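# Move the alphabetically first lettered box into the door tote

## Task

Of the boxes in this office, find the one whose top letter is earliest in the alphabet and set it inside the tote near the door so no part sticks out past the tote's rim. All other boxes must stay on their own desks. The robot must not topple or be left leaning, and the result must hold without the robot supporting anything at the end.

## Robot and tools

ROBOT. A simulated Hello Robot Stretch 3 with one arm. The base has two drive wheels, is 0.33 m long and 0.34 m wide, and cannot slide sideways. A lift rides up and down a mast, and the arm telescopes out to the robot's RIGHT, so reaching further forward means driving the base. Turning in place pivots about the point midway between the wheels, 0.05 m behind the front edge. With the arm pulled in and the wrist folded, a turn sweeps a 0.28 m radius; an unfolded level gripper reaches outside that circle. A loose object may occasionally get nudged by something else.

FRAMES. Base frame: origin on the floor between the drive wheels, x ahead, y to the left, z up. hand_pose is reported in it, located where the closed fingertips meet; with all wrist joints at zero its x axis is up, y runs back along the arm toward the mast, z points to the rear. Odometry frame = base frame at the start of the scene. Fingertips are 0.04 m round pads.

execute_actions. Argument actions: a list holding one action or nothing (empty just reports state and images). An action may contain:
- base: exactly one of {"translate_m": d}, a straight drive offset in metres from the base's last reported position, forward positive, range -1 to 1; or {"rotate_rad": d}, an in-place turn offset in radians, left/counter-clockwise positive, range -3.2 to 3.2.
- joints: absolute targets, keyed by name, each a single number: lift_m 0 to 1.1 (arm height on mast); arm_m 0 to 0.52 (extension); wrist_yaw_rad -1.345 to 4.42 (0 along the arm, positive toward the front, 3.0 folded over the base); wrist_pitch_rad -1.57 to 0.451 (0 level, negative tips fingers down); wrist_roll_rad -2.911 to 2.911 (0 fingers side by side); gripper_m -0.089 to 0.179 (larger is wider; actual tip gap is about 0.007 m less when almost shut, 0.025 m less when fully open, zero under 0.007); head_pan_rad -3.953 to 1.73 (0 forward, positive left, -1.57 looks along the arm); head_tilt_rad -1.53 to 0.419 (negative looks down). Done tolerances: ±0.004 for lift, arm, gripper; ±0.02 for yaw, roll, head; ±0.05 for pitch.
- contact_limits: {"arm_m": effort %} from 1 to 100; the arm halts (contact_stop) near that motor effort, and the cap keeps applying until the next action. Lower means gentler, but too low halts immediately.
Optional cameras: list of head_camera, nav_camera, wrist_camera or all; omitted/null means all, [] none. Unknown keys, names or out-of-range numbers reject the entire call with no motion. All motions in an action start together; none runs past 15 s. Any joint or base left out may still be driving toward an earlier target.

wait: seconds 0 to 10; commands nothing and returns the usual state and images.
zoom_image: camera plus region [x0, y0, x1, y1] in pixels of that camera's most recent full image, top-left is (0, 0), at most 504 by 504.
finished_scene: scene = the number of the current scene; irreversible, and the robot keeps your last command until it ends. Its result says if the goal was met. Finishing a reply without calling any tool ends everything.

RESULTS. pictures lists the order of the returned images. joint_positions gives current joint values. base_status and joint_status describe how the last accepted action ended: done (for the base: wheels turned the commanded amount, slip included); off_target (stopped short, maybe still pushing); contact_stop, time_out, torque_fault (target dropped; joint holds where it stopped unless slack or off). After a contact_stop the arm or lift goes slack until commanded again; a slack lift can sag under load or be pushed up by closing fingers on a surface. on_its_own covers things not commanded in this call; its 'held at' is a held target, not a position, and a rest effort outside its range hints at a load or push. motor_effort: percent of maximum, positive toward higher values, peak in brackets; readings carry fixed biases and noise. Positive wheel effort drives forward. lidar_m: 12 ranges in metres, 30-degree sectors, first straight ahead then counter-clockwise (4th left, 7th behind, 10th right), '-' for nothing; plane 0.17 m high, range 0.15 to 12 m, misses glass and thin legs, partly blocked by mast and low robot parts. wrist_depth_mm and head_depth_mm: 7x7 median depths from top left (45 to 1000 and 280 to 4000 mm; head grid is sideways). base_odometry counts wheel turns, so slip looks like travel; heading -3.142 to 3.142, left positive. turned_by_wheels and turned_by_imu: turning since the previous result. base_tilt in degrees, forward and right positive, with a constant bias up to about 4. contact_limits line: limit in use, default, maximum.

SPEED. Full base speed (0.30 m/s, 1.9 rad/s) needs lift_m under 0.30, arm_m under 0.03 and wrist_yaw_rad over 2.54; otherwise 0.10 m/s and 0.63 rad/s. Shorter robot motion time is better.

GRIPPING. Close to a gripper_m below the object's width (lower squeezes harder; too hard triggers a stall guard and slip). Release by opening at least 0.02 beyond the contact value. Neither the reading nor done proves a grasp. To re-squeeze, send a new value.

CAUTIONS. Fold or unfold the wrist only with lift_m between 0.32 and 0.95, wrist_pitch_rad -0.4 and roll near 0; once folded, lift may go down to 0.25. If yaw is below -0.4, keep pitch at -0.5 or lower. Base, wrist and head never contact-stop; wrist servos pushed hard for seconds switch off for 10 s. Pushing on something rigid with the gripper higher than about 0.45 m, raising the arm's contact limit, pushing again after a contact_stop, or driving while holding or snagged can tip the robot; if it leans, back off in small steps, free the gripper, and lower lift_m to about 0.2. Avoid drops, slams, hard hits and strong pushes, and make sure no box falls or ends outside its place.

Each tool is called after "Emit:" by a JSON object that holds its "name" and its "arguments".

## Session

Emit:
{"name": "execute_actions", "arguments": {"actions": []}}

Scene clock: 0.00 s.
base_odometry: x=+0.000 y=+0.000 heading=+0.000 (m, m, rad; odometry frame)
turned_by_wheels: +0.000 (rad since the last result)
turned_by_imu: +0.000 (rad since the last result)
base_tilt: forward=+0.8 right=-0.2 (deg)
lidar_m: 1.39 2.08 1.12 0.87 0.86 0.92 1.35 1.07 1.15 0.89 0.88 0.95
head_depth_mm: 1306 1295 1289 1279 1280 1272 1271 / 1535 1526 1502 1491 1483 1480 1478 / 1837 1832 1797 1813 1804 1775 1786 / 2044 2133 2162 2161 2159 2167 2116 / 2037 2072 2090 2100 2114 2114 2120 / 1989 1989 2007 2002 2025 2025 2021 / 1900 1900 1926 1916 1930 1934 1945
base_status: not commanded
joint_positions: lift_m=+0.408 arm_m=+0.002 wrist_yaw_rad=+2.906 wrist_pitch_rad=-0.335 wrist_roll_rad=+0.020 gripper_m=+0.037 head_pan_rad=-0.019 head_tilt_rad=-0.014
joint_status: not commanded
motor_effort: left_wheel=+0 right_wheel=+0 lift_m=+20 arm_m=+0 wrist_yaw_rad=+1 wrist_pitch_rad=+5 wrist_roll_rad=+1 gripper_m=+0 head_pan_rad=-1 head_tilt_rad=+3 (%)
hand_pose: x=+0.0334 y=+0.0808 z=+0.4394 quat_wxyz=(+0.200, +0.713, +0.033, +0.672) (m; base frame)
wrist_depth_mm: - 777 894 - - - - / - 835 931 - - - - / - 881 992 - - - - / 733 934 - - - - - / 779 - 975 975 975 957 960 / 778 - 807 776 770 761 768 / 651 - 632 641 621 643 638
pictures: head_camera (sideways: a quarter turn clockwise sets it upright), nav_camera (sideways: a quarter turn counterclockwise sets it upright), wrist_camera
Images, in order (width x height): head_camera 896x504, nav_camera 672x504, wrist_camera 644x364.

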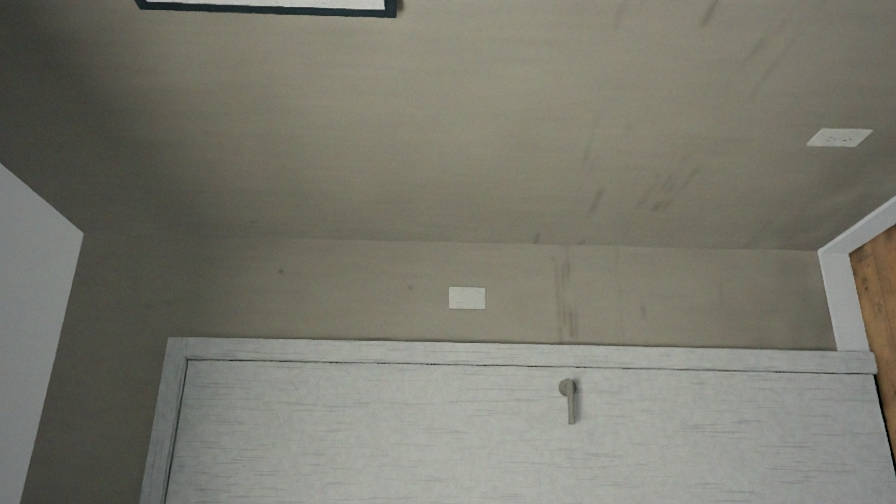

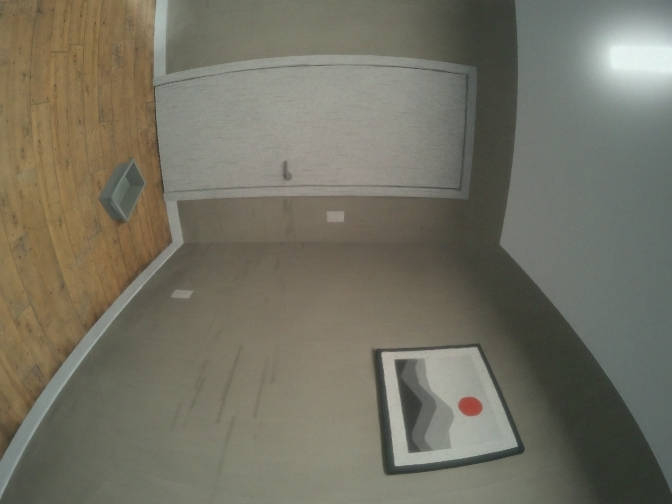

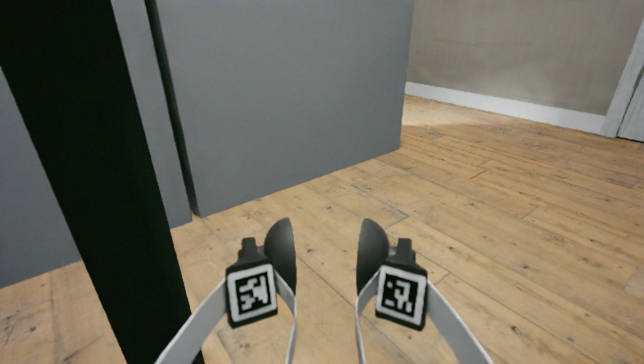

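Emit:
{"name": "execute_actions", "arguments": {"actions": [{"joints": {"lift_m": 0.29, "wrist_pitch_rad": -0.4, "head_pan_rad": -2.79, "head_tilt_rad": -0.5}}], "cameras": ["head_camera", "nav_camera"]}}

Scene clock: 6.53 s.
base_odometry: x=+0.000 y=+0.000 heading=+0.000 (m, m, rad; odometry frame)
turned_by_wheels: +0.000 (rad since the last result)
turned_by_imu: +0.001 (rad since the last result)
base_tilt: forward=+0.8 right=-0.3 (deg)
lidar_m: 1.39 2.08 1.12 0.87 0.86 0.92 1.36 1.07 1.14 0.90 0.88 0.94
head_depth_mm: 1412 1530 1625 1207 1846 1607 1342 / 1420 1534 1622 1223 1883 1605 1343 / 1416 1547 1615 1212 1867 1602 1336 / 1414 1528 1636 1216 1675 1567 1338 / 1422 1541 1617 1211 1705 1559 1339 / 1423 1539 1629 1215 1884 1610 1341 / 1415 1540 1621 1156 1845 1616 1346
base_status: not commanded
joint_positions: lift_m=+0.290 arm_m=+0.002 wrist_yaw_rad=+2.906 wrist_pitch_rad=-0.416 wrist_roll_rad=+0.020 gripper_m=+0.037 head_pan_rad=-2.783 head_tilt_rad=-0.494
joint_status: all done
motor_effort: left_wheel=+0(0) right_wheel=+0(0) lift_m=+16(15) arm_m=+0(0) wrist_yaw_rad=+1(1) wrist_pitch_rad=+5(6) wrist_roll_rad=+1(1) gripper_m=+0(0) head_pan_rad=-1(34) head_tilt_rad=-3(36) (%)
hand_pose: x=+0.0313 y=+0.0717 z=+0.3034 quat_wxyz=(+0.227, +0.710, +0.061, +0.663) (m; base frame)
wrist_depth_mm: - 792 886 - - - - / - 846 954 - - - - / - 922 - - - - - / 766 - 841 845 843 834 831 / 668 - 686 669 679 661 654 / 555 - 570 546 541 546 545 / 471 488 - 483 453 467 467
pictures: head_camera (sideways: a quarter turn clockwise sets it upright), nav_camera (sideways: a quarter turn counterclockwise sets it upright)
Images, in order (width x height): head_camera 896x504, nav_camera 672x504.

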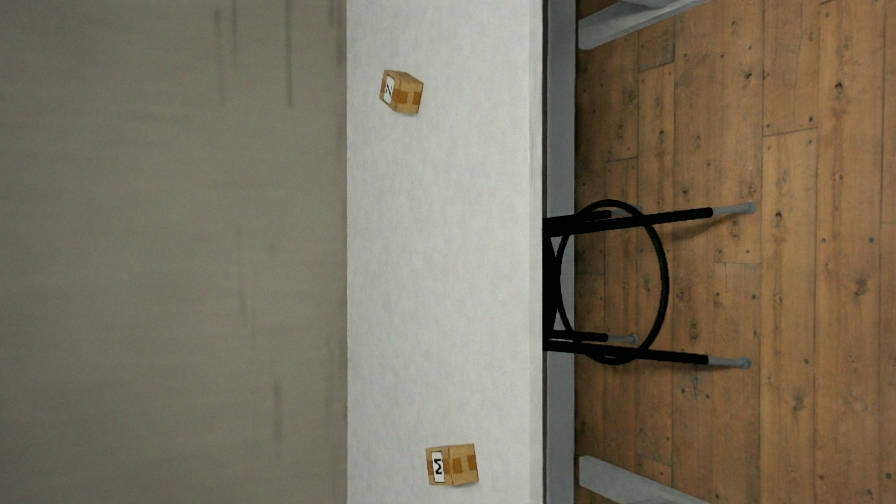

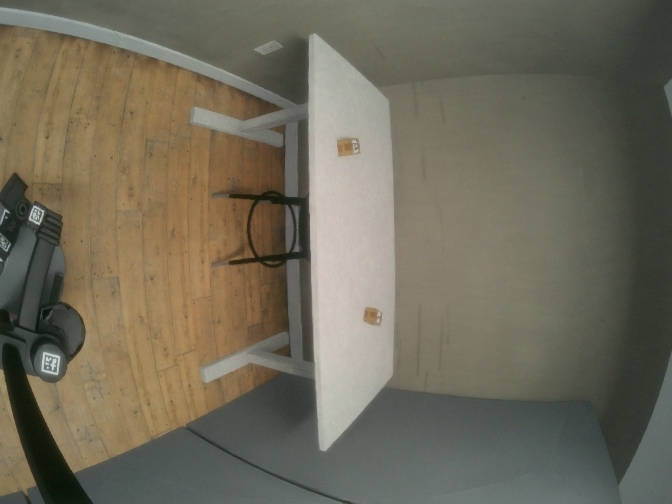

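Emit:
{"name": "zoom_image", "arguments": {"camera": "head_camera", "region": [365, 55, 440, 125]}}

Emit:
{"name": "zoom_image", "arguments": {"camera": "head_camera", "region": [415, 430, 490, 500]}}

Region (365, 55, 440, 125) of head_camera's 896x504 image, scaled by 6.720, with more detail than that image has; it fills the top 470 rows of this view, and the rest is white.

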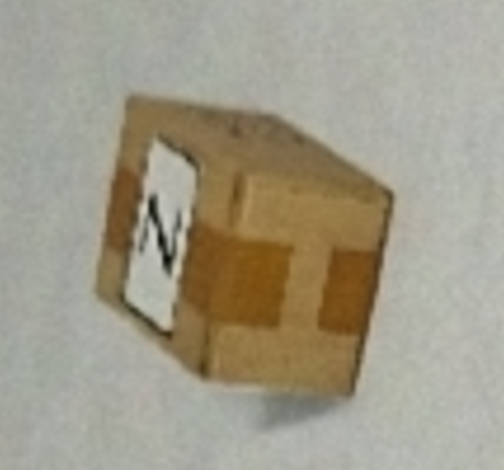

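Region (415, 430, 490, 500) of head_camera's 896x504 image, scaled by 6.720, with more detail than that image has; it fills the top 470 rows of this view, and the rest is white.

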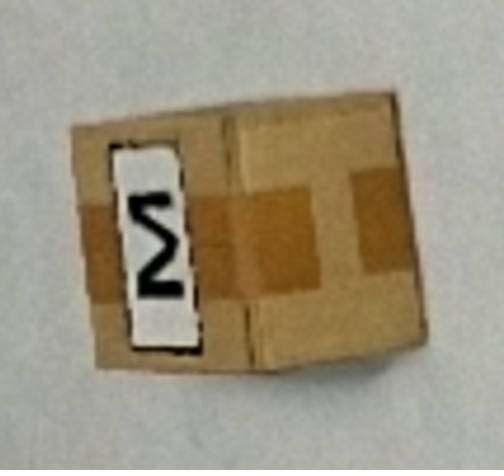

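Emit:
{"name": "execute_actions", "arguments": {"actions": [{"base": {"rotate_rad": 0.82}, "joints": {"head_pan_rad": -0.75, "head_tilt_rad": -0.7}}], "cameras": ["head_camera"]}}

Emit:
{"name": "execute_actions", "arguments": {"actions": [{"base": {"translate_m": 1.0}, "joints": {"head_pan_rad": 0.6, "head_tilt_rad": -0.6}}], "cameras": ["nav_camera"]}}

Scene clock: 16.30 s.
base_odometry: x=+0.000 y=+0.000 heading=+0.820 (m, m, rad; odometry frame)
turned_by_wheels: +0.820 (rad since the last result)
turned_by_imu: +0.818 (rad since the last result)
base_tilt: forward=+0.8 right=-0.3 (deg)
lidar_m: 1.42 0.93 0.86 0.87 1.08 1.07 1.10 0.96 0.88 0.89 1.11 2.08
head_depth_mm: 1364 1446 1535 1641 1601 1376 1207 / 1623 1730 1852 1904 1633 1382 1202 / 1882 2106 2253 1994 1613 1377 1190 / 1883 2081 2323 1937 1629 1390 1195 / 1819 2037 2267 1949 1641 1389 1201 / 1766 1955 2193 1977 1637 1379 1201 / 1730 1902 2133 2005 1632 1388 1211
base_status: done
joint_positions: lift_m=+0.290 arm_m=+0.002 wrist_yaw_rad=+2.906 wrist_pitch_rad=-0.416 wrist_roll_rad=+0.020 gripper_m=+0.037 head_pan_rad=-0.757 head_tilt_rad=-0.692
joint_status: all done
motor_effort: left_wheel=-2(6) right_wheel=+2(9) lift_m=+16(16) arm_m=+0(0) wrist_yaw_rad=+1(1) wrist_pitch_rad=+4(5) wrist_roll_rad=+1(1) gripper_m=+0(0) head_pan_rad=+3(31) head_tilt_rad=-5(23) (%)
hand_pose: x=+0.0313 y=+0.0717 z=+0.3034 quat_wxyz=(+0.227, +0.710, +0.061, +0.663) (m; base frame)
wrist_depth_mm: - 911 884 850 831 794 759 / - - 949 926 884 851 803 / - - - - 947 912 879 / 854 - 836 850 822 834 845 / 677 - 685 662 681 660 654 / 556 - 572 554 547 550 539 / 468 487 - 481 455 467 464
pictures: head_camera (sideways: a quarter turn clockwise sets it upright)
Images, in order (width x height): head_camera 896x504.

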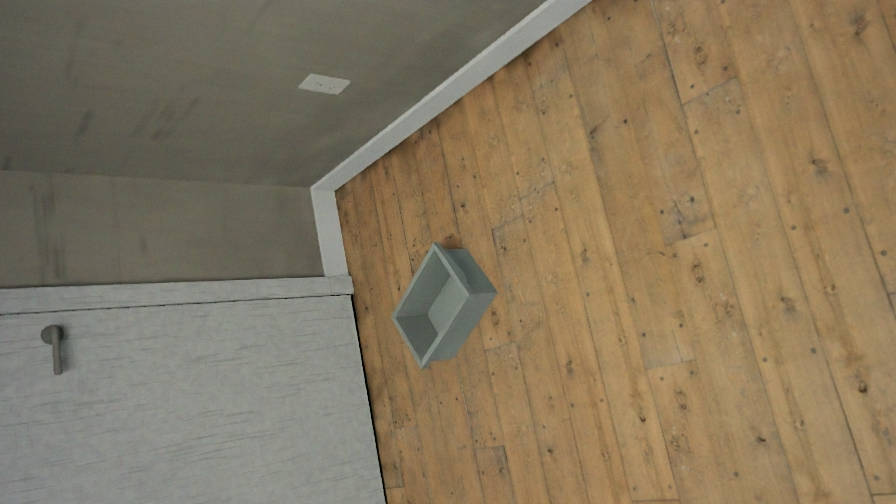

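Scene clock: 21.40 s.
base_odometry: x=+0.682 y=+0.731 heading=+0.820 (m, m, rad; odometry frame)
turned_by_wheels: +0.000 (rad since the last result)
turned_by_imu: -0.001 (rad since the last result)
base_tilt: forward=+1.1 right=-0.1 (deg)
lidar_m: 1.19 0.52 0.48 0.49 0.61 1.25 2.10 1.37 1.26 1.27 1.26 1.14
head_depth_mm: 1352 1437 1540 1661 1724 1454 1257 / 1498 1623 1764 1909 1780 1455 1253 / 1700 1851 2029 2152 1768 1468 1252 / 1955 2174 2414 2207 1778 1457 1254 / 2332 2633 2738 2086 695 777 898 / 406 440 484 538 606 691 806 / 386 419 457 506 566 638 736
base_status: done
joint_positions: lift_m=+0.290 arm_m=+0.002 wrist_yaw_rad=+2.906 wrist_pitch_rad=-0.416 wrist_roll_rad=+0.020 gripper_m=+0.037 head_pan_rad=+0.593 head_tilt_rad=-0.605
joint_status: all done
motor_effort: left_wheel=-2(5) right_wheel=+2(8) lift_m=+16(17) arm_m=+0(1) wrist_yaw_rad=+1(1) wrist_pitch_rad=+5(5) wrist_roll_rad=+1(1) gripper_m=+0(1) head_pan_rad=+2(31) head_tilt_rad=+3(13) (%)
hand_pose: x=+0.0313 y=+0.0717 z=+0.3033 quat_wxyz=(+0.227, +0.710, +0.062, +0.663) (m; base frame)
wrist_depth_mm: - 518 507 487 467 465 - / - 567 551 525 509 - - / - 612 595 576 546 - - / 744 - 669 627 598 782 815 / 670 - 678 659 639 660 655 / 552 - 574 544 547 547 544 / 473 483 - 480 453 466 464
pictures: nav_camera (sideways: a quarter turn counterclockwise sets it upright)
Images, in order (width x height): nav_camera 672x504.

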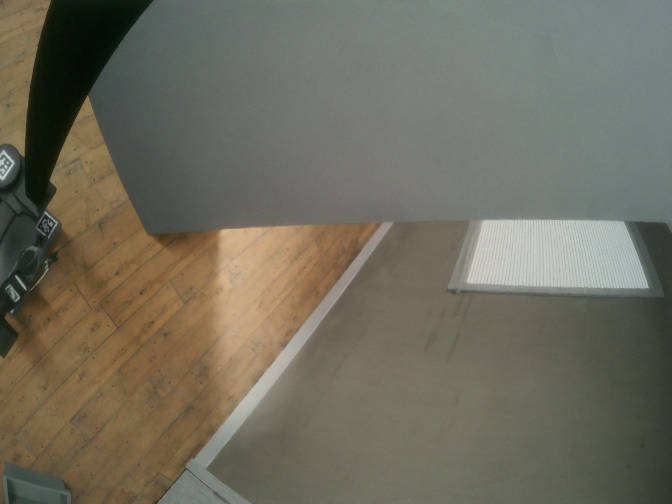

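Emit:
{"name": "execute_actions", "arguments": {"actions": [{"base": {"translate_m": 0.62}, "joints": {"head_pan_rad": 1.3, "head_tilt_rad": -0.4}}], "cameras": ["nav_camera"]}}

Emit:
{"name": "execute_actions", "arguments": {"actions": [{"base": {"rotate_rad": 1.19}, "joints": {"head_pan_rad": 0.6, "head_tilt_rad": -0.4}}], "cameras": []}}

Scene clock: 30.20 s.
base_odometry: x=+1.105 y=+1.184 heading=+0.820 (m, m, rad; odometry frame)
turned_by_wheels: +0.000 (rad since the last result)
turned_by_imu: +0.000 (rad since the last result)
base_tilt: forward=+1.0 right=-0.2 (deg)
lidar_m: 0.61 0.76 1.56 0.60 0.48 0.65 2.48 1.62 1.49 0.97 0.63 0.60
head_depth_mm: 2704 2887 3066 3188 2259 1761 1428 / 2755 2923 3083 3189 2259 1751 1429 / 2785 2919 3132 3044 2240 1748 1435 / 2826 3013 3205 3226 2267 1757 1428 / 2885 3092 3288 3193 2222 1748 1422 / 2894 3109 3451 3204 2251 1737 1430 / 2975 3177 3311 2883 806 830 863
base_status: done
joint_positions: lift_m=+0.290 arm_m=+0.002 wrist_yaw_rad=+2.906 wrist_pitch_rad=-0.416 wrist_roll_rad=+0.020 gripper_m=+0.037 head_pan_rad=+1.293 head_tilt_rad=-0.409
joint_status: all done
motor_effort: left_wheel=-2(7) right_wheel=+2(8) lift_m=+17(17) arm_m=+0(0) wrist_yaw_rad=+1(1) wrist_pitch_rad=+5(5) wrist_roll_rad=+1(1) gripper_m=+0(1) head_pan_rad=+2(28) head_tilt_rad=+3(23) (%)
hand_pose: x=+0.0313 y=+0.0717 z=+0.3033 quat_wxyz=(+0.227, +0.710, +0.062, +0.663) (m; base frame)
wrist_depth_mm: - 586 - - - - 899 / - 627 - - - - 885 / 384 649 - - - - 877 / 412 - 809 832 831 834 787 / 461 - 684 668 677 658 655 / 517 - 578 549 554 545 541 / 476 488 - 478 455 465 463
pictures: nav_camera (sideways: a quarter turn counterclockwise sets it upright)
Images, in order (width x height): nav_camera 672x504.

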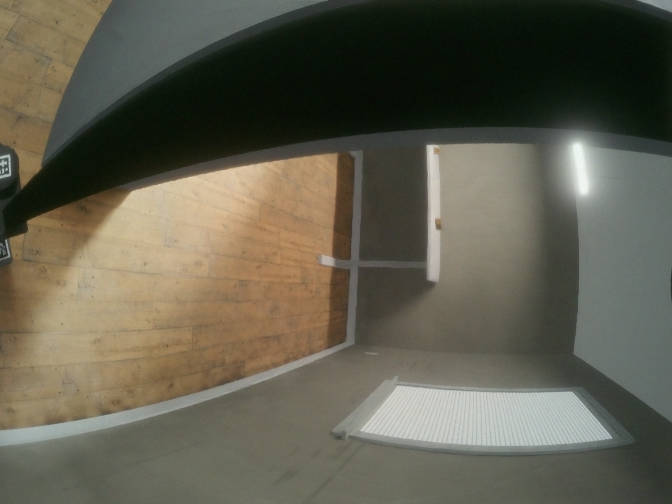

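Scene clock: 32.17 s.
base_odometry: x=+1.105 y=+1.184 heading=+2.010 (m, m, rad; odometry frame)
turned_by_wheels: +1.190 (rad since the last result)
turned_by_imu: +1.187 (rad since the last result)
base_tilt: forward=+0.9 right=-0.1 (deg)
lidar_m: 2.28 0.52 0.44 0.94 2.12 1.55 1.49 0.84 0.63 0.60 0.63 0.85
head_depth_mm: 2917 3062 3269 3221 2290 1755 1420 / 616 680 3325 3009 2265 1741 1422 / 538 583 631 694 764 853 960 / 476 509 550 596 645 708 783 / 427 454 485 518 558 606 660 / 389 410 433 460 492 529 570 / 355 373 393 416 448 491 559
base_status: done
joint_positions: lift_m=+0.290 arm_m=+0.002 wrist_yaw_rad=+2.906 wrist_pitch_rad=-0.416 wrist_roll_rad=+0.020 gripper_m=+0.037 head_pan_rad=+0.607 head_tilt_rad=-0.408
joint_status: all done
motor_effort: left_wheel=-2(8) right_wheel=+2(9) lift_m=+17(16) arm_m=+0(0) wrist_yaw_rad=+1(1) wrist_pitch_rad=+5(5) wrist_roll_rad=+1(1) gripper_m=-1(0) head_pan_rad=-2(27) head_tilt_rad=+4(3) (%)
hand_pose: x=+0.0313 y=+0.0716 z=+0.3033 quat_wxyz=(+0.227, +0.710, +0.062, +0.663) (m; base frame)
wrist_depth_mm: - - - 954 462 442 477 / - - - - 479 488 528 / - - - - 518 536 582 / 861 - 843 843 572 600 670 / 672 - 680 667 614 632 662 / 557 - 572 554 548 545 539 / 471 484 - 480 452 467 464
pictures: none
No camera images: the call's "cameras" was empty. Leave "cameras" out to get every camera's image.

Emit:
{"name": "execute_actions", "arguments": {"actions": [{"base": {"translate_m": 1.0}}], "cameras": ["head_camera", "nav_camera"]}}

Scene clock: 38.63 s.
base_odometry: x=+0.681 y=+2.089 heading=+2.009 (m, m, rad; odometry frame)
turned_by_wheels: +0.000 (rad since the last result)
turned_by_imu: -0.001 (rad since the last result)
base_tilt: forward=+0.9 right=-0.2 (deg)
lidar_m: 1.84 2.35 2.99 1.28 0.47 0.52 2.41 0.85 0.62 0.60 0.62 0.84
head_depth_mm: 2054 2142 1942 2434 2248 1737 1433 / 2152 2288 2237 2593 2284 1741 1426 / 2284 2437 2576 2753 2240 1753 1434 / 2456 2622 2337 2780 2235 1751 1431 / 2659 2869 3067 3153 2249 1743 1426 / 2880 3124 3359 3203 2262 1733 1419 / 3126 3305 3542 3180 2253 1743 1421
base_status: done
joint_positions: lift_m=+0.290 arm_m=+0.002 wrist_yaw_rad=+2.906 wrist_pitch_rad=-0.416 wrist_roll_rad=+0.020 gripper_m=+0.037 head_pan_rad=+0.607 head_tilt_rad=-0.408
joint_status: not commanded
motor_effort: left_wheel=-2(5) right_wheel=+2(8) lift_m=+17(16) arm_m=+0(0) wrist_yaw_rad=+1(1) wrist_pitch_rad=+5(5) wrist_roll_rad=+1(1) gripper_m=-1(0) head_pan_rad=-3(2) head_tilt_rad=+5(4) (%)
hand_pose: x=+0.0313 y=+0.0716 z=+0.3033 quat_wxyz=(+0.227, +0.710, +0.062, +0.663) (m; base frame)
wrist_depth_mm: - - - - - - - / - - - - - - - / 911 - - - - - - / 676 - 849 842 842 832 824 / 512 - 682 671 672 658 655 / 488 - 573 556 542 550 548 / 473 483 - 481 457 466 463
pictures: head_camera (sideways: a quarter turn clockwise sets it upright), nav_camera (sideways: a quarter turn counterclockwise sets it upright)
Images, in order (width x height): head_camera 896x504, nav_camera 672x504.

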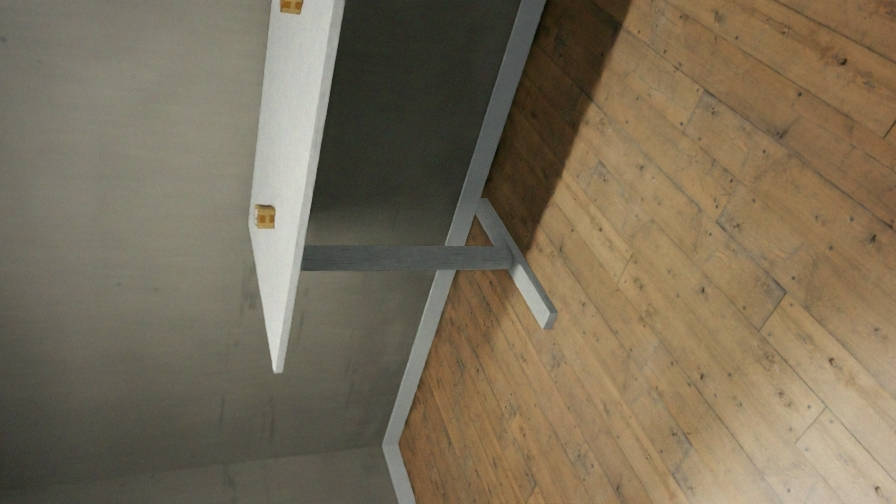

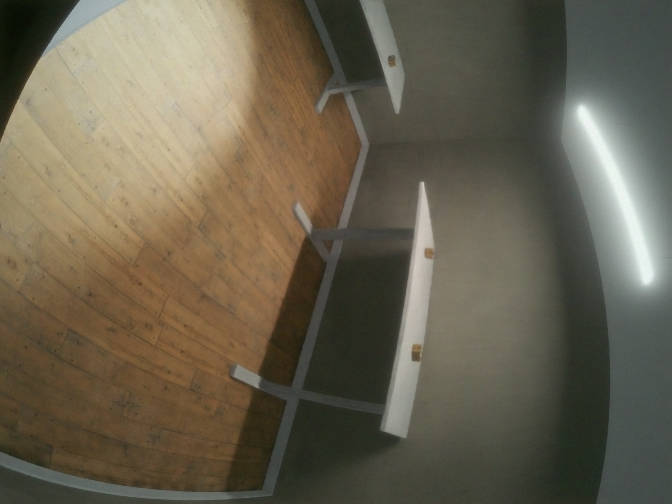

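Emit:
{"name": "execute_actions", "arguments": {"actions": [{"base": {"rotate_rad": 0.73}, "joints": {"head_pan_rad": -0.75, "head_tilt_rad": -0.3}}], "cameras": []}}

Emit:
{"name": "execute_actions", "arguments": {"actions": [{"base": {"translate_m": 1.0}, "joints": {"head_pan_rad": -0.55}}], "cameras": ["head_camera", "nav_camera"]}}

Scene clock: 56.33 s.
base_odometry: x=+0.681 y=+2.089 heading=+2.739 (m, m, rad; odometry frame)
turned_by_wheels: +0.730 (rad since the last result)
turned_by_imu: +0.729 (rad since the last result)
base_tilt: forward=+0.9 right=-0.2 (deg)
lidar_m: 2.35 3.01 1.29 0.47 0.66 1.36 0.72 0.60 0.60 0.67 1.07 1.84
head_depth_mm: 1931 2024 2133 2125 2110 1899 1580 / 1942 2053 2149 2291 2432 1972 1563 / 1965 2080 2187 2304 2416 1966 1555 / 1980 2082 2167 2300 2429 1977 1547 / 2002 2068 2148 2301 2405 1952 1555 / 1987 2078 2158 2356 2439 1933 1562 / 1990 2098 2178 2340 2455 1955 1559
base_status: done
joint_positions: lift_m=+0.290 arm_m=+0.002 wrist_yaw_rad=+2.906 wrist_pitch_rad=-0.416 wrist_roll_rad=+0.020 gripper_m=+0.037 head_pan_rad=-0.743 head_tilt_rad=-0.310
joint_status: all done
motor_effort: left_wheel=-2(8) right_wheel=+2(8) lift_m=+16(17) arm_m=+0(0) wrist_yaw_rad=+1(1) wrist_pitch_rad=+4(5) wrist_roll_rad=+1(1) gripper_m=+0(0) head_pan_rad=-3(34) head_tilt_rad=+4(16) (%)
hand_pose: x=+0.0313 y=+0.0716 z=+0.3033 quat_wxyz=(+0.227, +0.710, +0.062, +0.663) (m; base frame)
wrist_depth_mm: - 549 488 - - - - / - 601 533 - - - - / - 655 584 945 - - - / 846 - 657 759 831 836 828 / 674 - 659 668 676 656 660 / 556 - 574 552 550 543 540 / 472 485 - 483 455 467 464
pictures: none
No camera images: the call's "cameras" was empty. Leave "cameras" out to get every camera's image.

Scene clock: 61.40 s.
base_odometry: x=-0.239 y=+2.481 heading=+2.739 (m, m, rad; odometry frame)
turned_by_wheels: +0.000 (rad since the last result)
turned_by_imu: -0.001 (rad since the last result)
base_tilt: forward=+1.0 right=-0.3 (deg)
lidar_m: 1.35 2.14 2.19 1.82 1.20 1.07 1.51 1.25 1.25 1.39 1.14 1.54
head_depth_mm: 1269 1319 1397 1082 830 1643 1562 / 1292 1354 1431 1163 828 1695 1563 / 1317 1382 1457 1156 879 1726 1560 / 1346 1421 1496 1164 873 1761 1560 / 1381 1445 1524 1156 1729 1814 1546 / 1409 1499 1561 1147 1761 1863 1551 / 1442 1515 1601 1117 1838 1924 1540
base_status: done
joint_positions: lift_m=+0.290 arm_m=+0.002 wrist_yaw_rad=+2.906 wrist_pitch_rad=-0.416 wrist_roll_rad=+0.020 gripper_m=+0.037 head_pan_rad=-0.557 head_tilt_rad=-0.309
joint_status: all done
motor_effort: left_wheel=-2(5) right_wheel=+2(8) lift_m=+17(16) arm_m=+0(0) wrist_yaw_rad=+1(1) wrist_pitch_rad=+5(5) wrist_roll_rad=+1(1) gripper_m=-1(1) head_pan_rad=+3(14) head_tilt_rad=+5(6) (%)
hand_pose: x=+0.0313 y=+0.0716 z=+0.3033 quat_wxyz=(+0.227, +0.710, +0.062, +0.663) (m; base frame)
wrist_depth_mm: - - - - - - - / - - - - - - - / 955 - - - - - - / 854 - 843 845 824 834 820 / 676 - 689 664 682 663 659 / 555 - 569 548 547 540 540 / 472 483 - 479 457 467 460
pictures: head_camera (sideways: a quarter turn clockwise sets it upright), nav_camera (sideways: a quarter turn counterclockwise sets it upright)
Images, in order (width x height): head_camera 896x504, nav_camera 672x504.

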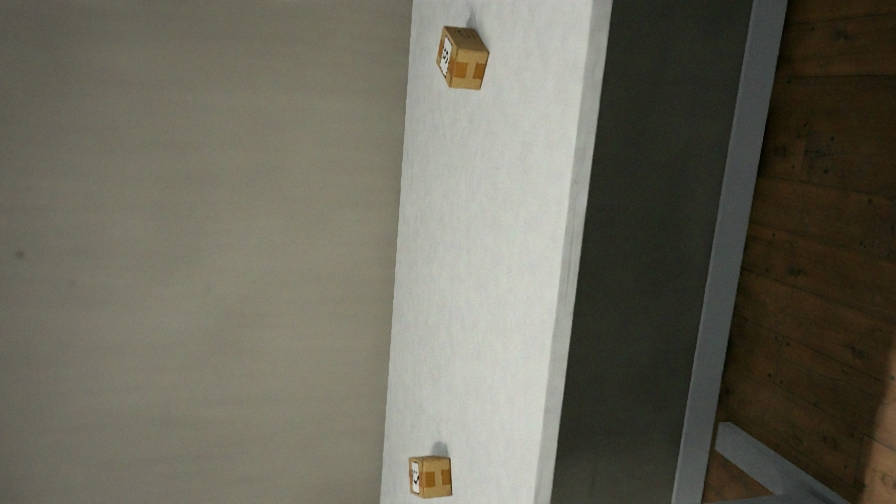

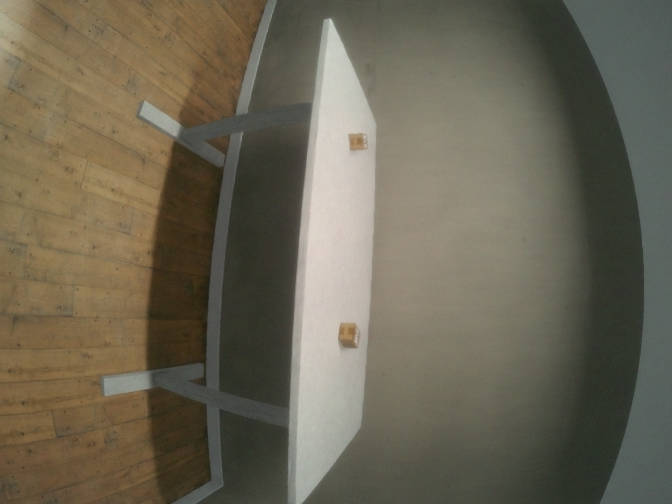

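Emit:
{"name": "zoom_image", "arguments": {"camera": "head_camera", "region": [425, 20, 500, 95]}}

Emit:
{"name": "zoom_image", "arguments": {"camera": "head_camera", "region": [400, 444, 460, 504]}}

Region (425, 20, 500, 95) of head_camera's 896x504 image, scaled by 6.720, with more detail than that image has.

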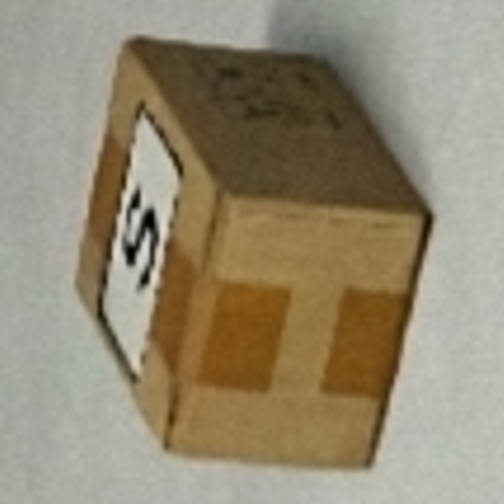

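Region (400, 444, 460, 504) of head_camera's 896x504 image, scaled by 8.400, with more detail than that image has.

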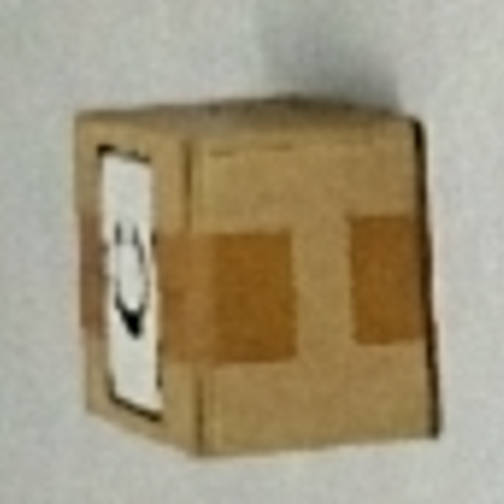

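Emit:
{"name": "execute_actions", "arguments": {"actions": [{"base": {"rotate_rad": 0.48}, "joints": {"head_pan_rad": 0.3, "head_tilt_rad": -0.35}}], "cameras": ["head_camera"]}}

Emit:
{"name": "execute_actions", "arguments": {"actions": [{"base": {"translate_m": 0.99}, "joints": {"head_pan_rad": 0.6, "head_tilt_rad": -0.45}}], "cameras": ["head_camera", "nav_camera"]}}

Scene clock: 78.83 s.
base_odometry: x=-0.239 y=+2.481 heading=-3.064 (m, m, rad; odometry frame)
turned_by_wheels: +0.480 (rad since the last result)
turned_by_imu: +0.479 (rad since the last result)
base_tilt: forward=+0.9 right=-0.2 (deg)
lidar_m: 2.14 2.18 1.86 1.20 1.50 1.56 1.26 1.25 1.36 1.15 1.54 1.35
head_depth_mm: 2162 2305 2419 2626 2500 1869 1504 / 2153 2286 2438 2183 2285 1877 1501 / 2175 2281 2407 2156 2492 1871 1514 / 2154 2275 2375 2165 2493 1880 1500 / 2142 2301 2428 2158 2476 1866 1511 / 2122 2269 2418 2125 2512 1865 1501 / 2154 2307 2384 2145 2260 1846 1492
base_status: done
joint_positions: lift_m=+0.290 arm_m=+0.002 wrist_yaw_rad=+2.906 wrist_pitch_rad=-0.416 wrist_roll_rad=+0.020 gripper_m=+0.037 head_pan_rad=+0.293 head_tilt_rad=-0.346
joint_status: all done
motor_effort: left_wheel=-2(8) right_wheel=+3(8) lift_m=+17(17) arm_m=+0(0) wrist_yaw_rad=+1(0) wrist_pitch_rad=+5(5) wrist_roll_rad=+1(1) gripper_m=+1(0) head_pan_rad=+2(29) head_tilt_rad=-2(10) (%)
hand_pose: x=+0.0313 y=+0.0716 z=+0.3033 quat_wxyz=(+0.227, +0.710, +0.062, +0.663) (m; base frame)
wrist_depth_mm: - - - - - - - / - - - - - - - / 931 - - - - - - / 860 - 840 855 839 829 819 / 675 - 687 663 677 659 653 / 553 - 577 549 549 545 547 / 473 485 - 483 454 464 461
pictures: head_camera (sideways: a quarter turn clockwise sets it upright)
Images, in order (width x height): head_camera 896x504.

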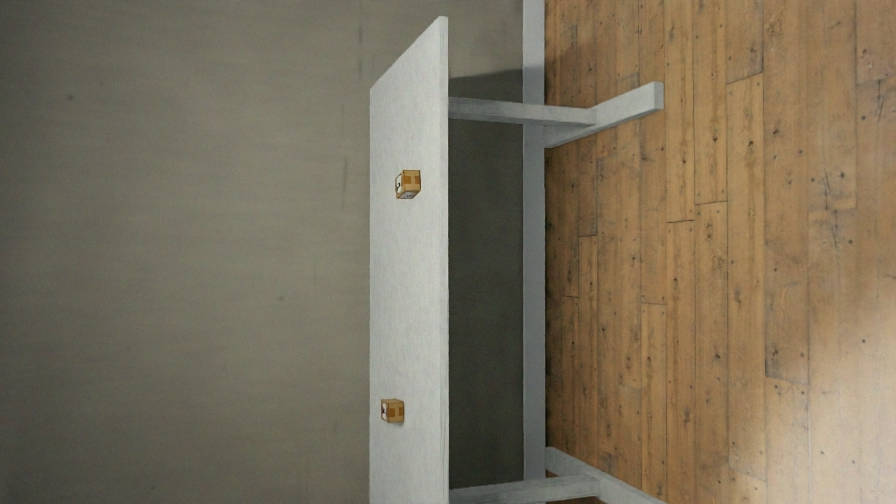

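Scene clock: 83.90 s.
base_odometry: x=-1.226 y=+2.404 heading=-3.064 (m, m, rad; odometry frame)
turned_by_wheels: +0.000 (rad since the last result)
turned_by_imu: -0.001 (rad since the last result)
base_tilt: forward=+1.0 right=-0.2 (deg)
lidar_m: 1.17 1.17 1.57 1.55 1.87 1.83 2.18 2.16 1.47 0.72 0.71 1.28
head_depth_mm: 1305 1396 1504 1320 1000 1546 1356 / 1330 1431 1530 1339 1000 1692 1383 / 1373 1470 1587 1334 1051 1680 1384 / 1399 1518 1630 1333 1093 1682 1382 / 1437 1562 1683 1329 1090 1693 1387 / 1478 1594 1713 1326 1934 1674 1390 / 1535 1645 1787 1324 1930 1675 1386
base_status: done
joint_positions: lift_m=+0.290 arm_m=+0.002 wrist_yaw_rad=+2.906 wrist_pitch_rad=-0.416 wrist_roll_rad=+0.020 gripper_m=+0.037 head_pan_rad=+0.593 head_tilt_rad=-0.445
joint_status: all done
motor_effort: left_wheel=-2(6) right_wheel=+2(9) lift_m=+16(16) arm_m=+0(0) wrist_yaw_rad=+1(0) wrist_pitch_rad=+5(5) wrist_roll_rad=+1(1) gripper_m=+0(0) head_pan_rad=+1(18) head_tilt_rad=-3(14) (%)
hand_pose: x=+0.0313 y=+0.0716 z=+0.3033 quat_wxyz=(+0.227, +0.710, +0.062, +0.663) (m; base frame)
wrist_depth_mm: - - - - - - - / - - - - - - - / - - - - - - - / 850 - 850 834 842 848 830 / 678 - 691 667 679 658 652 / 555 - 572 547 549 545 543 / 469 482 - 485 450 466 461
pictures: head_camera (sideways: a quarter turn clockwise sets it upright), nav_camera (sideways: a quarter turn counterclockwise sets it upright)
Images, in order (width x height): head_camera 896x504, nav_camera 672x504.

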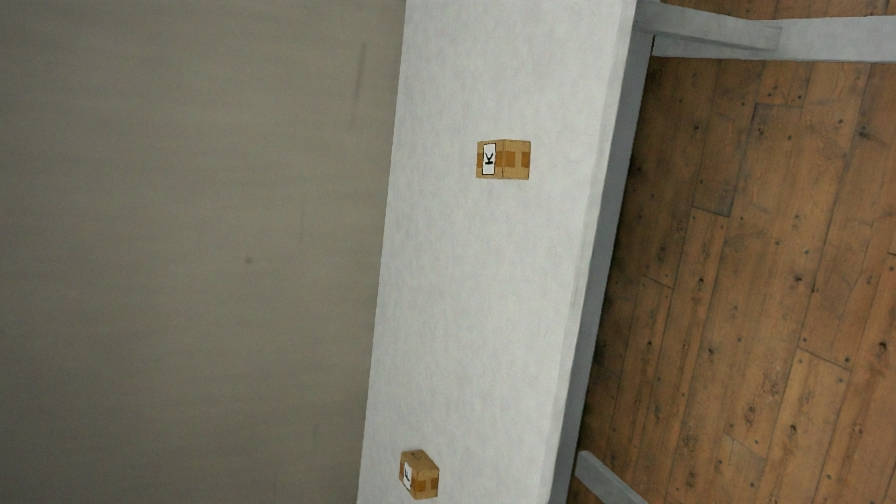

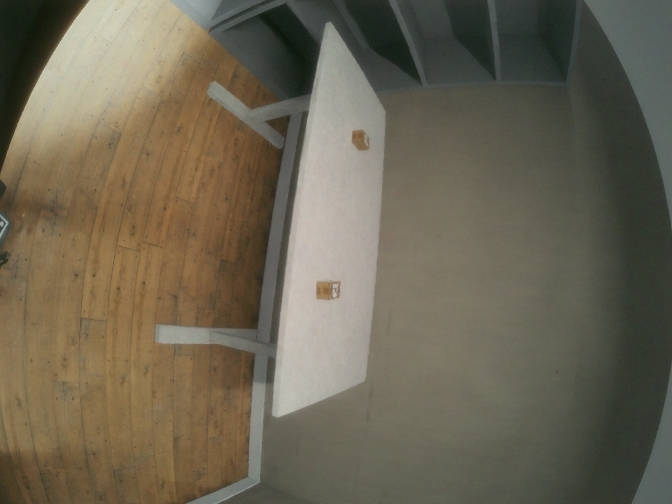

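Emit:
{"name": "zoom_image", "arguments": {"camera": "head_camera", "region": [390, 444, 450, 504]}}

Emit:
{"name": "zoom_image", "arguments": {"camera": "head_camera", "region": [465, 125, 540, 195]}}

Region (390, 444, 450, 504) of head_camera's 896x504 image, scaled by 8.400, with more detail than that image has.

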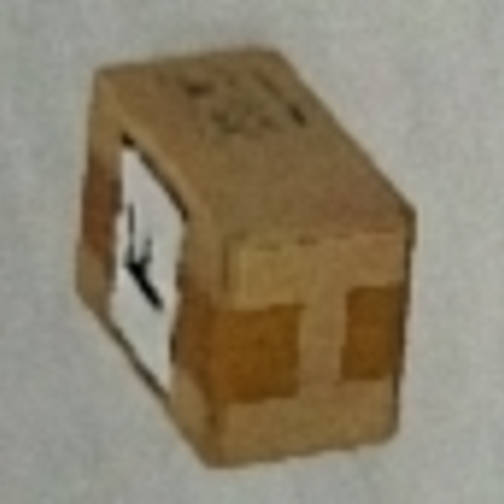

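Region (465, 125, 540, 195) of head_camera's 896x504 image, scaled by 6.720, with more detail than that image has; it fills the top 470 rows of this view, and the rest is white.

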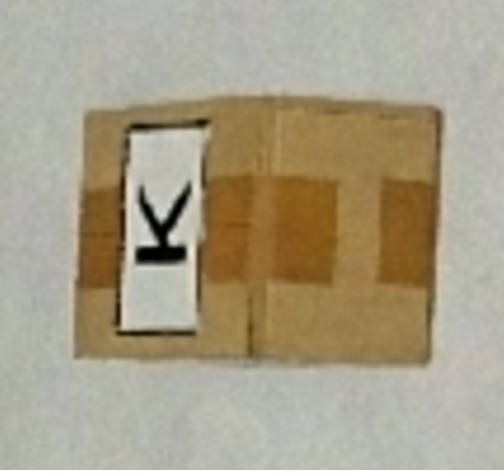

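Emit:
{"name": "execute_actions", "arguments": {"actions": [{"base": {"rotate_rad": 0.365}, "joints": {"lift_m": 0.42, "head_pan_rad": -1.95, "head_tilt_rad": -0.5}}], "cameras": ["head_camera", "nav_camera"]}}

Scene clock: 90.80 s.
base_odometry: x=-1.226 y=+2.404 heading=-2.699 (m, m, rad; odometry frame)
turned_by_wheels: +0.365 (rad since the last result)
turned_by_imu: +0.365 (rad since the last result)
base_tilt: forward=+0.9 right=-0.2 (deg)
lidar_m: 1.17 1.57 1.54 1.43 1.83 2.26 2.16 1.48 1.22 0.71 1.21 1.63
head_depth_mm: 1128 1241 1114 731 546 1614 1351 / 1106 1198 1112 734 545 1618 1337 / 1066 1155 1109 729 545 1565 1349 / 1037 1117 1109 730 546 1481 1351 / 1000 1079 1117 731 546 476 1272 / 977 1049 1097 731 546 463 1311 / 950 1016 1063 730 546 448 1338
base_status: done
joint_positions: lift_m=+0.420 arm_m=+0.002 wrist_yaw_rad=+2.906 wrist_pitch_rad=-0.416 wrist_roll_rad=+0.020 gripper_m=+0.037 head_pan_rad=-1.943 head_tilt_rad=-0.494
joint_status: all done
motor_effort: left_wheel=-2(8) right_wheel=+2(8) lift_m=+23(25) arm_m=+0(0) wrist_yaw_rad=+1(1) wrist_pitch_rad=+5(5) wrist_roll_rad=+1(1) gripper_m=+0(1) head_pan_rad=-2(33) head_tilt_rad=-2(9) (%)
hand_pose: x=+0.0312 y=+0.0716 z=+0.4328 quat_wxyz=(+0.228, +0.710, +0.062, +0.663) (m; base frame)
wrist_depth_mm: - - - - - - - / - - - - - - - / - - - - - - - / - - - - - - - / 882 - 905 859 882 871 865 / 734 - 751 718 714 720 710 / 622 619 624 617 590 609 611
pictures: head_camera (sideways: a quarter turn clockwise sets it upright), nav_camera (sideways: a quarter turn counterclockwise sets it upright)
Images, in order (width x height): head_camera 896x504, nav_camera 672x504.

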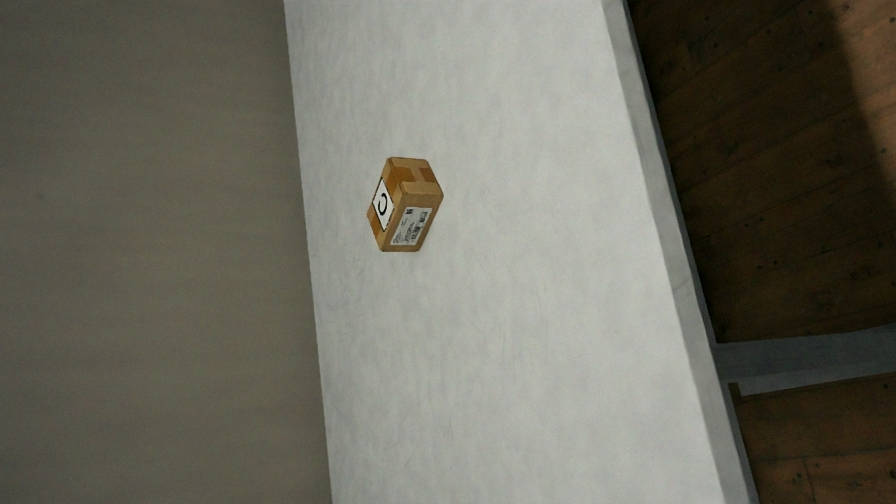

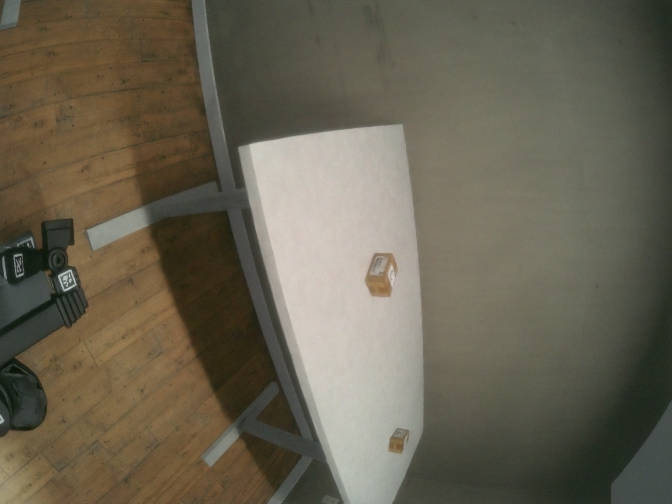

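Emit:
{"name": "zoom_image", "arguments": {"camera": "head_camera", "region": [350, 145, 460, 265]}}

Region (350, 145, 460, 265) of head_camera's 896x504 image, scaled by 4.200, with more detail than that image has; it fills the left 462 columns of this view, and the rest is white.

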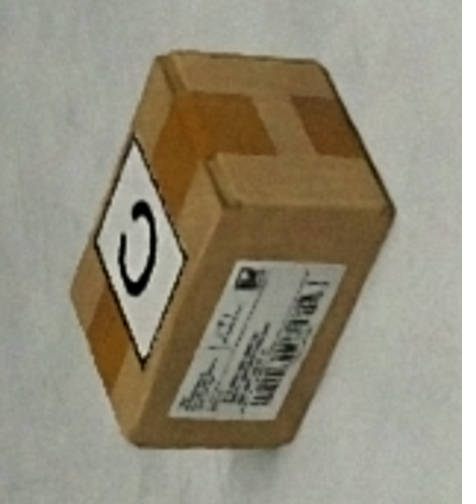

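Emit:
{"name": "execute_actions", "arguments": {"actions": [{"base": {"translate_m": -0.311}, "joints": {"lift_m": 0.96, "arm_m": 0.04, "wrist_yaw_rad": 1.5, "wrist_roll_rad": 0.0, "gripper_m": 0.14, "head_pan_rad": -1.55, "head_tilt_rad": -0.5}}], "cameras": ["head_camera", "nav_camera"]}}

Scene clock: 125.03 s.
base_odometry: x=-0.945 y=+2.538 heading=-2.699 (m, m, rad; odometry frame)
turned_by_wheels: +0.000 (rad since the last result)
turned_by_imu: +0.002 (rad since the last result)
base_tilt: forward=+1.1 right=-0.2 (deg)
lidar_m: 1.48 1.81 1.68 1.40 1.92 1.94 1.85 1.22 1.23 1.18 0.75 1.64
head_depth_mm: 966 1048 1092 729 588 - - / 974 1045 1106 731 566 - - / 975 1055 1109 697 566 - - / 983 1065 1109 694 545 476 1444 / 993 1070 1106 733 545 1057 - / 992 1077 1103 730 545 476 - / 1003 1087 1156 732 545 471 -
base_status: done
joint_positions: lift_m=+0.960 arm_m=+0.040 wrist_yaw_rad=+1.503 wrist_pitch_rad=-0.416 wrist_roll_rad=+0.003 gripper_m=+0.140 head_pan_rad=-1.557 head_tilt_rad=-0.494
joint_status: all done
motor_effort: left_wheel=-2(5) right_wheel=+3(4) lift_m=+23(24) arm_m=+5(6) wrist_yaw_rad=-3(3) wrist_pitch_rad=+5(5) wrist_roll_rad=-1(2) gripper_m=+1(93) head_pan_rad=+2(21) head_tilt_rad=-3(4) (%)
hand_pose: x=+0.2027 y=-0.1998 z=+0.9728 quat_wxyz=(+0.605, +0.580, -0.406, +0.365) (m; base frame)
wrist_depth_mm: - - - - - - - / - - - - - - - / - - - - - - - / - - - - - 313 284 / - - - - - - 224 / - - - - - - 205 / - - - - - - -
pictures: head_camera (sideways: a quarter turn clockwise sets it upright), nav_camera (sideways: a quarter turn counterclockwise sets it upright)
Images, in order (width x height): head_camera 896x504, nav_camera 672x504.

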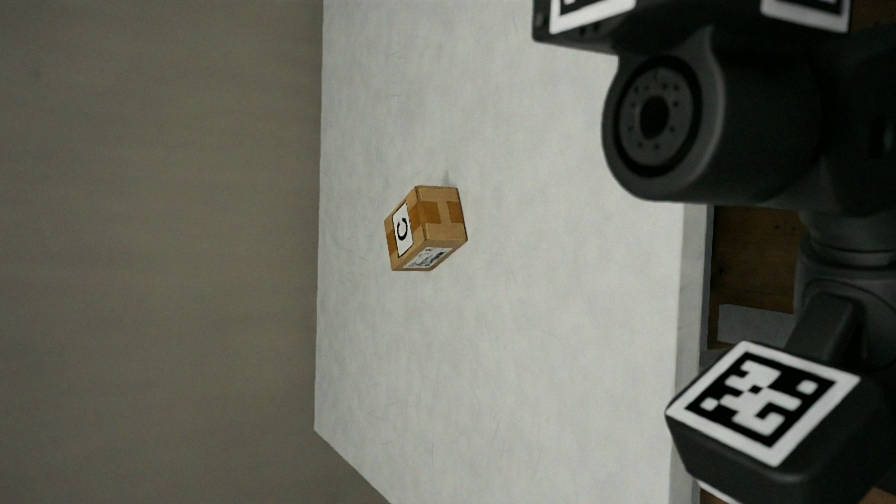

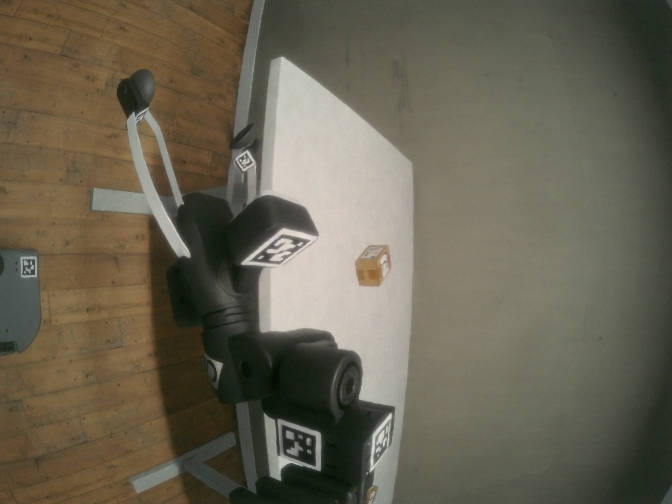

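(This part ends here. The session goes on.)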